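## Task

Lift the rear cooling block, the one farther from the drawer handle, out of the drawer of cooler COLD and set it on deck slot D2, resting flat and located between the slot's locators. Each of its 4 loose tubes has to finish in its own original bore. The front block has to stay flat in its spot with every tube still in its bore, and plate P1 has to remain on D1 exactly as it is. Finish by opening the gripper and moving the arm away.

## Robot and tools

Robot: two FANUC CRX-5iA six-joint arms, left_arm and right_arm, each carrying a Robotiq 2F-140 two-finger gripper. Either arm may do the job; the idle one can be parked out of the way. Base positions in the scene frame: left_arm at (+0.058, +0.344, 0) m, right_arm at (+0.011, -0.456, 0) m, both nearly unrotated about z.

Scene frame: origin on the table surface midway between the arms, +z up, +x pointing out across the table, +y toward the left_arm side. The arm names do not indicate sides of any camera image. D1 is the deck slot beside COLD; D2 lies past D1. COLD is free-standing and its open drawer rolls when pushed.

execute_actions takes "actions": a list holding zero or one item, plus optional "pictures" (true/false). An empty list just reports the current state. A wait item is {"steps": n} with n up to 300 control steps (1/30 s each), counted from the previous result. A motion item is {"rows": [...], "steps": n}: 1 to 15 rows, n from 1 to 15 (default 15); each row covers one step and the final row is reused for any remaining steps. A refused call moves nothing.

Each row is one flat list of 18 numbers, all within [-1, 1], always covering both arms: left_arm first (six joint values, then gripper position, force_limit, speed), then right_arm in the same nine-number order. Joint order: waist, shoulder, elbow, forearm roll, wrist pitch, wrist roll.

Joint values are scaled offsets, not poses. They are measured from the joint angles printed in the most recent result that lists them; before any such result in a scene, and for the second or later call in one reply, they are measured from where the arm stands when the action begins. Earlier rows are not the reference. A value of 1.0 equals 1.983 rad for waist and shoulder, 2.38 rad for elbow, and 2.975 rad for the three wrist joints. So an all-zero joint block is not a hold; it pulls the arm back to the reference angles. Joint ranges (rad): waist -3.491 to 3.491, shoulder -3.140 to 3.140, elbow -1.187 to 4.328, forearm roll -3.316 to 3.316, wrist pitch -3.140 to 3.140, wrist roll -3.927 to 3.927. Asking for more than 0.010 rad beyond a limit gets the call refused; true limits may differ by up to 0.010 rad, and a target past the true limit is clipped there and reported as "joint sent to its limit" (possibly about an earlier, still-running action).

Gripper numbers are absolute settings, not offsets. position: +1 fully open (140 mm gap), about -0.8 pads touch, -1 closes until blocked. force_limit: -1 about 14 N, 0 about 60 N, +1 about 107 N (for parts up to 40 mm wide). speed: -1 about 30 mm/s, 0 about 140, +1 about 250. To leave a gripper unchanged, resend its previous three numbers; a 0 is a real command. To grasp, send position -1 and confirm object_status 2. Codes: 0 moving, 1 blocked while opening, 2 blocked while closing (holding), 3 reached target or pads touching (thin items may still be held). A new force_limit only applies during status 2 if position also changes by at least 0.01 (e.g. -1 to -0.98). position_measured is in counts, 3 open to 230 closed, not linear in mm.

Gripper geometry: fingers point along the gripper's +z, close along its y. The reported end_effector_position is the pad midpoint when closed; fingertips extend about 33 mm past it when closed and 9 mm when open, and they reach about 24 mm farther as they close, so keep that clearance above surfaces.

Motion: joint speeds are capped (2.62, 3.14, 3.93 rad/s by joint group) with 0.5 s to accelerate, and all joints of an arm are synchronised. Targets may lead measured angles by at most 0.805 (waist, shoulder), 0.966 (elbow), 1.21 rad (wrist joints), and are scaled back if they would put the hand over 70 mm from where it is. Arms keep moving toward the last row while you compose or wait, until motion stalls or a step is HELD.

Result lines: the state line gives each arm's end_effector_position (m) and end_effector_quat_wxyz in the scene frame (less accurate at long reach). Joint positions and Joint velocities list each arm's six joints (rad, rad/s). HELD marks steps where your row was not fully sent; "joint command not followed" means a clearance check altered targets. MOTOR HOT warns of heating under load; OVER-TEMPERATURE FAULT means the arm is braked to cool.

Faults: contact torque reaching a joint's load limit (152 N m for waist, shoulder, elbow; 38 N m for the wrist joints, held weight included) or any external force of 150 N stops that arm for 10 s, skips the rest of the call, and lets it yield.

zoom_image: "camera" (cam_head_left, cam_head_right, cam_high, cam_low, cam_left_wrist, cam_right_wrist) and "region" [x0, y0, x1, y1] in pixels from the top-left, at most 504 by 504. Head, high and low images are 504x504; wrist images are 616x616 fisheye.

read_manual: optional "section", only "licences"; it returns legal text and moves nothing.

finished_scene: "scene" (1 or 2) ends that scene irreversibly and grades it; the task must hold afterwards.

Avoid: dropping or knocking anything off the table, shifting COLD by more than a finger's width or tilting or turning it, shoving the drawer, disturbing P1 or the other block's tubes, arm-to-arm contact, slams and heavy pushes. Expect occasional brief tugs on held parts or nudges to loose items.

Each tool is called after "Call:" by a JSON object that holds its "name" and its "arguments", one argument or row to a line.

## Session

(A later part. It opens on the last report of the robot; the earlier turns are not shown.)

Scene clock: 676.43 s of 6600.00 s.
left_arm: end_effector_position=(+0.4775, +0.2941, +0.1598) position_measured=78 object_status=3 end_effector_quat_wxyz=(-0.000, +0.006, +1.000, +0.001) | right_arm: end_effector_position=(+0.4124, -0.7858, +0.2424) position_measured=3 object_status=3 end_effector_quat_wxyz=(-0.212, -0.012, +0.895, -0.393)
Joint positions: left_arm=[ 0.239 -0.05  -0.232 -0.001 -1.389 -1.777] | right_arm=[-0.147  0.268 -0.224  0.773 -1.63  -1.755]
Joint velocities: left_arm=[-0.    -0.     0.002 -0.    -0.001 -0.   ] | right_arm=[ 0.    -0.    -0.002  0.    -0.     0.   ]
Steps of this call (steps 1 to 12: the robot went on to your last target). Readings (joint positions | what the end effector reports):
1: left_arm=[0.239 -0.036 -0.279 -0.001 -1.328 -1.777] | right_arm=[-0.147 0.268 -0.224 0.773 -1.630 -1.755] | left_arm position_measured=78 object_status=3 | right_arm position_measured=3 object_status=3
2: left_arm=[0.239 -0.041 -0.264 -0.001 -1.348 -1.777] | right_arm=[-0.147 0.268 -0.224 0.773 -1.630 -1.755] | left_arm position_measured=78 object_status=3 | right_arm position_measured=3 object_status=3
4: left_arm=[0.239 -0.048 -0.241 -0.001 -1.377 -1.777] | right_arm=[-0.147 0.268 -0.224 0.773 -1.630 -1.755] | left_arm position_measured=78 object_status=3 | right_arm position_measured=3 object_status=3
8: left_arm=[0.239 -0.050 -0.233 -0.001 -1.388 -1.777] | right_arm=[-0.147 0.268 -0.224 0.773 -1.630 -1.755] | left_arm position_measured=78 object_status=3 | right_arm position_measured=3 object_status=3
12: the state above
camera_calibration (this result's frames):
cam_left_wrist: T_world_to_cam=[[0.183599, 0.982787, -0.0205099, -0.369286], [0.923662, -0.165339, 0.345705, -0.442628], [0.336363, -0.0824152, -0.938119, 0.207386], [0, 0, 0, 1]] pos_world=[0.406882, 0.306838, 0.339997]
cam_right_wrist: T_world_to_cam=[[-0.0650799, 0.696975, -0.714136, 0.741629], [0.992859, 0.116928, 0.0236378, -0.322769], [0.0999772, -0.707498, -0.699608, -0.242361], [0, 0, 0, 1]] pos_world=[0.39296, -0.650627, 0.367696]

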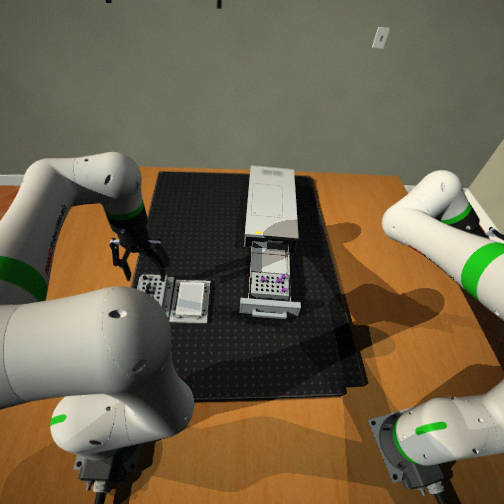

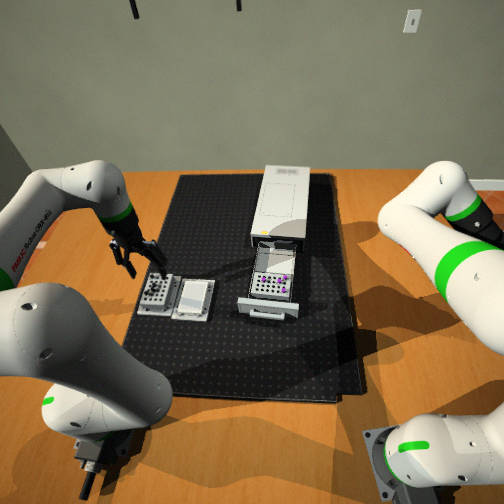

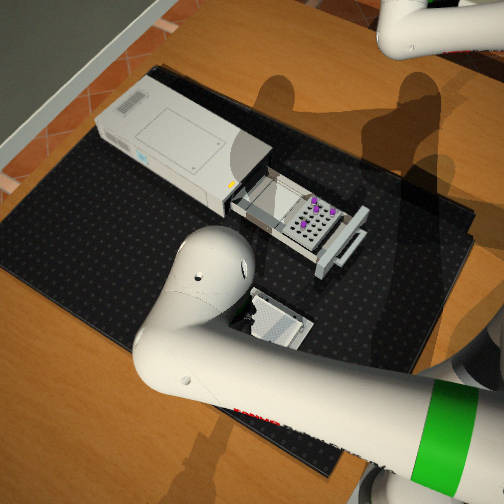

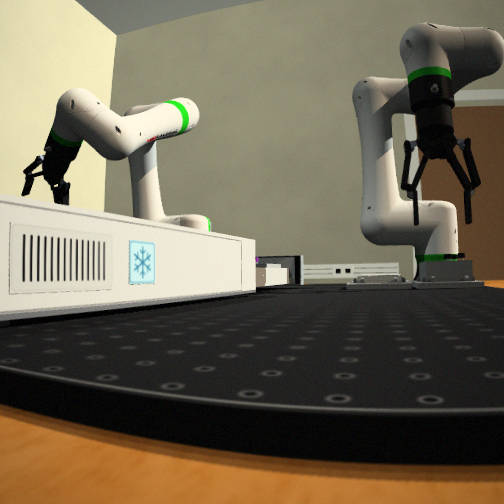

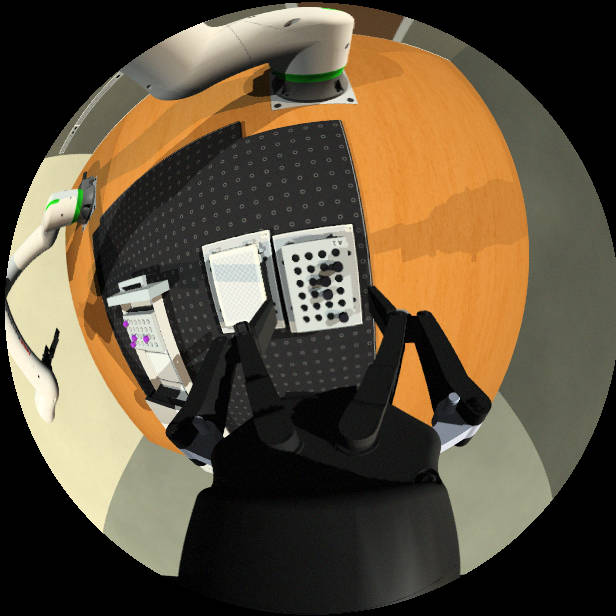

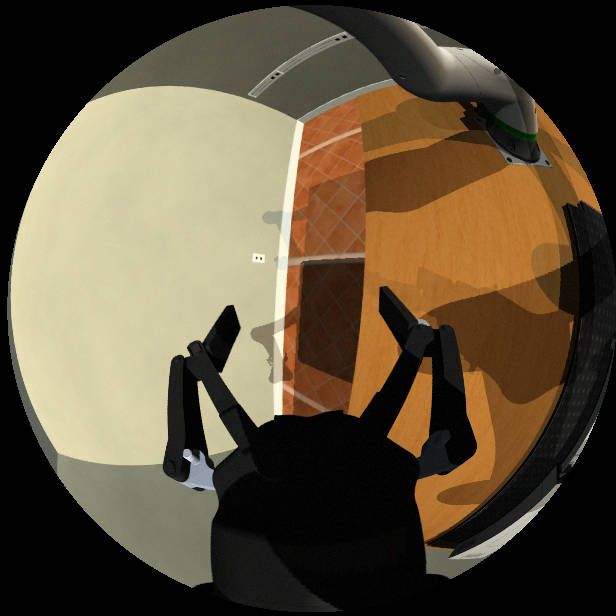

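Call:
{"name": "execute_actions", "arguments": {
  "actions": [
    {"rows": [[0.3,-0.02,0.07,0,-0.069,0,0.4,0,-0.8,0,0,0,0,0,0,1,0,0]], "steps": 15}
  ],
  "pictures": false
}}

Call:
{"name": "execute_actions", "arguments": {
  "actions": [
    {"steps": 25}
  ]
}}

Scene clock: 685.17 s of 6600.00 s.
left_arm: end_effector_position=(+0.4701, +0.4255, +0.2059) position_measured=78 object_status=3 end_effector_quat_wxyz=(-0.000, -0.151, +0.989, +0.001) | right_arm: end_effector_position=(+0.4124, -0.7858, +0.2424) position_measured=3 object_status=3 end_effector_quat_wxyz=(-0.212, -0.012, +0.895, -0.393)
Joint positions: left_arm=[ 0.554 -0.071 -0.144 -0.001 -1.497 -1.777] | right_arm=[-0.147  0.268 -0.224  0.773 -1.63  -1.755]
Joint velocities: left_arm=[ 0.801 -0.053  0.225 -0.    -0.274 -0.   ] | right_arm=[-0.     0.    -0.001 -0.     0.     0.001]
Steps of this call (steps 1 to 30: the robot went on to your last target; steps 31 to 90: nothing new was sent; then 5.23 s passed at rest; steps 91 to 105: all 15 steps of this action). Readings (joint positions | what the end effector reports):
91: left_arm=[0.239 -0.050 -0.232 -0.001 -1.389 -1.777] | right_arm=[-0.147 0.268 -0.224 0.773 -1.630 -1.755] | left_arm position_measured=78 object_status=3 | right_arm position_measured=3 object_status=3
92: left_arm=[0.241 -0.050 -0.232 -0.001 -1.390 -1.777] | right_arm=[-0.147 0.268 -0.224 0.773 -1.630 -1.755] | left_arm position_measured=78 object_status=3 | right_arm position_measured=3 object_status=3
94: left_arm=[0.262 -0.052 -0.226 -0.001 -1.397 -1.777] | right_arm=[-0.147 0.268 -0.224 0.773 -1.630 -1.755] | left_arm position_measured=78 object_status=3 | right_arm position_measured=3 object_status=3
98: left_arm=[0.364 -0.059 -0.197 -0.001 -1.432 -1.777] | right_arm=[-0.147 0.268 -0.224 0.773 -1.630 -1.755] | left_arm position_measured=78 object_status=3 | right_arm position_measured=3 object_status=3
105: the state above

Scene clock: 686.00 s of 6600.00 s.
left_arm: end_effector_position=(+0.4271, +0.5316, +0.2470) position_measured=78 object_status=3 end_effector_quat_wxyz=(+0.000, -0.287, +0.958, +0.001) | right_arm: end_effector_position=(+0.4124, -0.7858, +0.2424) position_measured=3 object_status=3 end_effector_quat_wxyz=(-0.212, -0.012, +0.895, -0.393)
Joint positions: left_arm=[ 0.834 -0.09  -0.066 -0.001 -1.594 -1.777] | right_arm=[-0.147  0.268 -0.224  0.773 -1.63  -1.755]
Joint velocities: left_arm=[-0.     0.001  0.001  0.    -0.001  0.   ] | right_arm=[-0.    -0.001  0.    -0.     0.001  0.001]
Steps of this call (steps 1 to 25: the robot went on to your last target). Readings (joint positions | what the end effector reports):
1: left_arm=[0.581 -0.073 -0.137 -0.001 -1.507 -1.777] | right_arm=[-0.147 0.268 -0.224 0.773 -1.630 -1.755] | left_arm position_measured=78 object_status=3 | right_arm position_measured=3 object_status=3
2: left_arm=[0.608 -0.075 -0.129 -0.001 -1.516 -1.777] | right_arm=[-0.147 0.268 -0.224 0.773 -1.630 -1.755] | left_arm position_measured=78 object_status=3 | right_arm position_measured=3 object_status=3
4: left_arm=[0.663 -0.078 -0.114 -0.001 -1.535 -1.777] | right_arm=[-0.147 0.268 -0.224 0.773 -1.630 -1.755] | left_arm position_measured=78 object_status=3 | right_arm position_measured=3 object_status=3
8: left_arm=[0.769 -0.086 -0.084 -0.001 -1.572 -1.777] | right_arm=[-0.147 0.268 -0.224 0.773 -1.630 -1.755] | left_arm position_measured=78 object_status=3 | right_arm position_measured=3 object_status=3
25: the state above
camera_calibration (this result's frames):
cam_left_wrist: T_world_to_cam=[[-0.398995, 0.916732, -0.0201178, -0.307851], [0.857288, 0.380728, 0.34656, -0.649087], [0.325362, 0.121029, -0.937812, 0.222106], [0, 0, 0, 1]] pos_world=[0.361358, 0.502462, 0.427048]
cam_right_wrist: T_world_to_cam=[[-0.0650798, 0.696976, -0.714136, 0.741629], [0.992859, 0.116928, 0.0236378, -0.322769], [0.099977, -0.707498, -0.699608, -0.242361], [0, 0, 0, 1]] pos_world=[0.39296, -0.650627, 0.367696]

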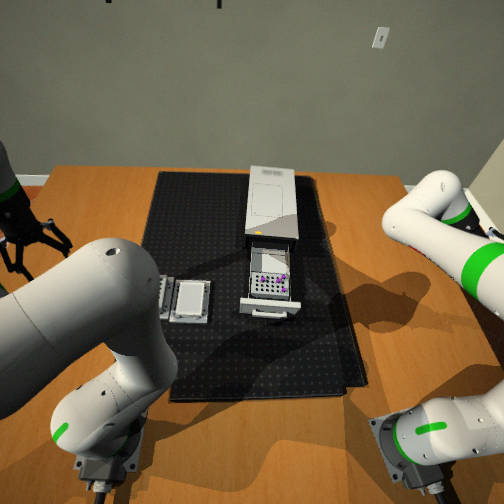

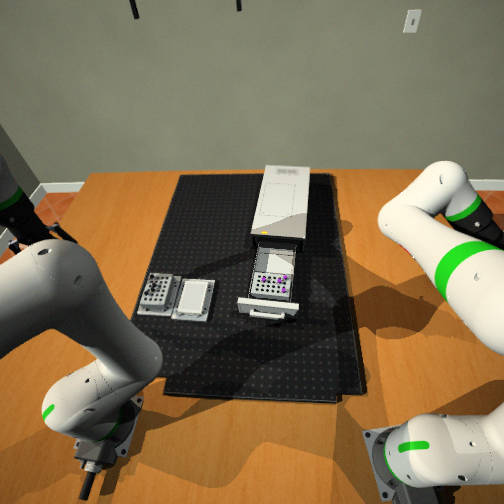

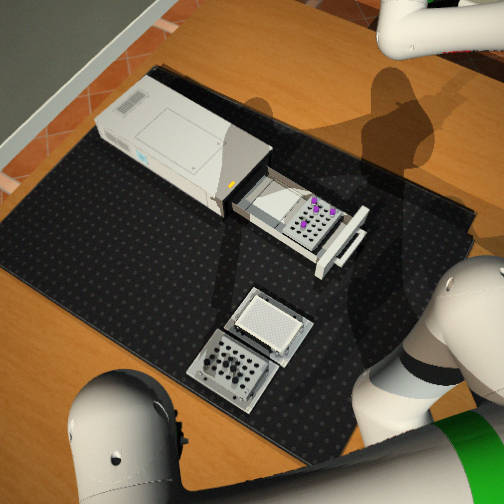

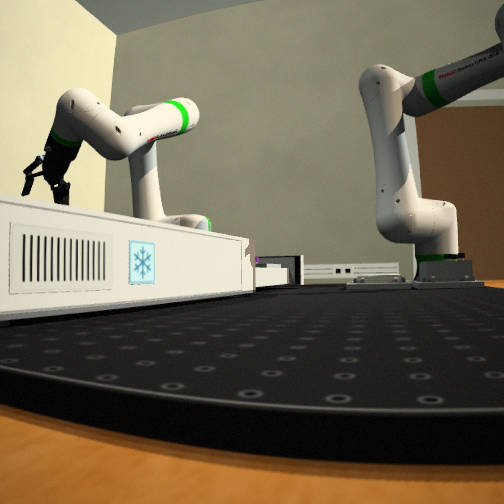

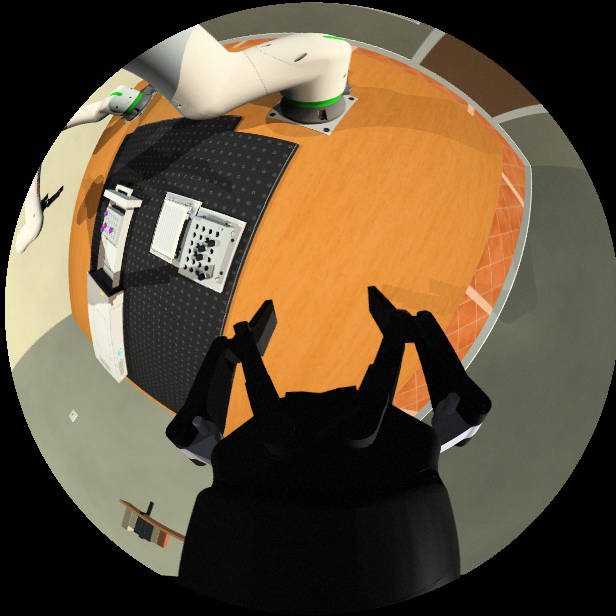

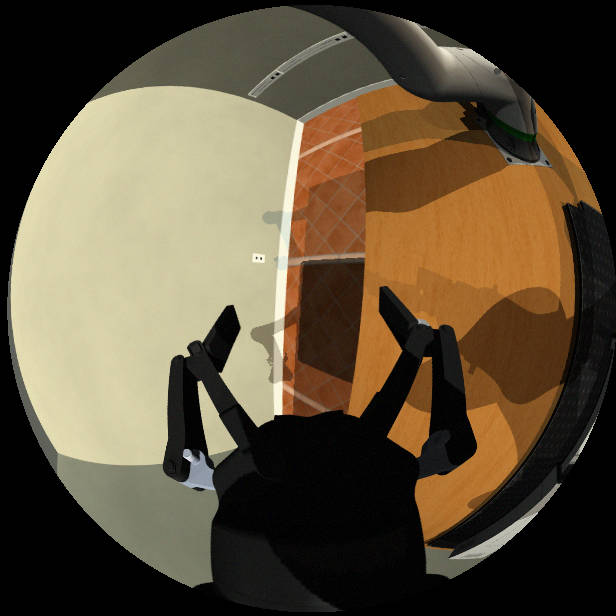

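Call:
{"name": "zoom_image", "arguments": {
  "camera": "cam_high",
  "region": [175, 160, 385, 420]
}}

Region (175, 160, 385, 420) of cam_high's 504x504 image, scaled by 1.938, with more detail than that image has; it fills the left 407 columns of this view, and the rest is white.

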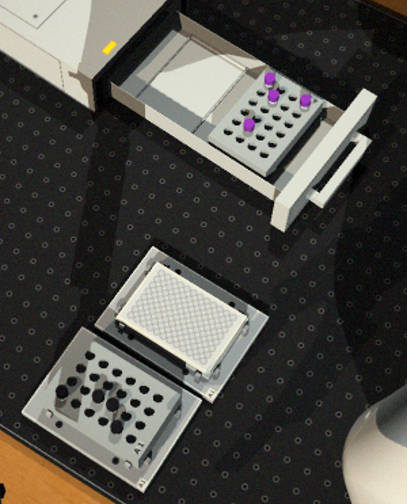

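Call:
{"name": "finished_scene", "arguments": {
  "scene": 1
}}

The scene is finished: the task was done.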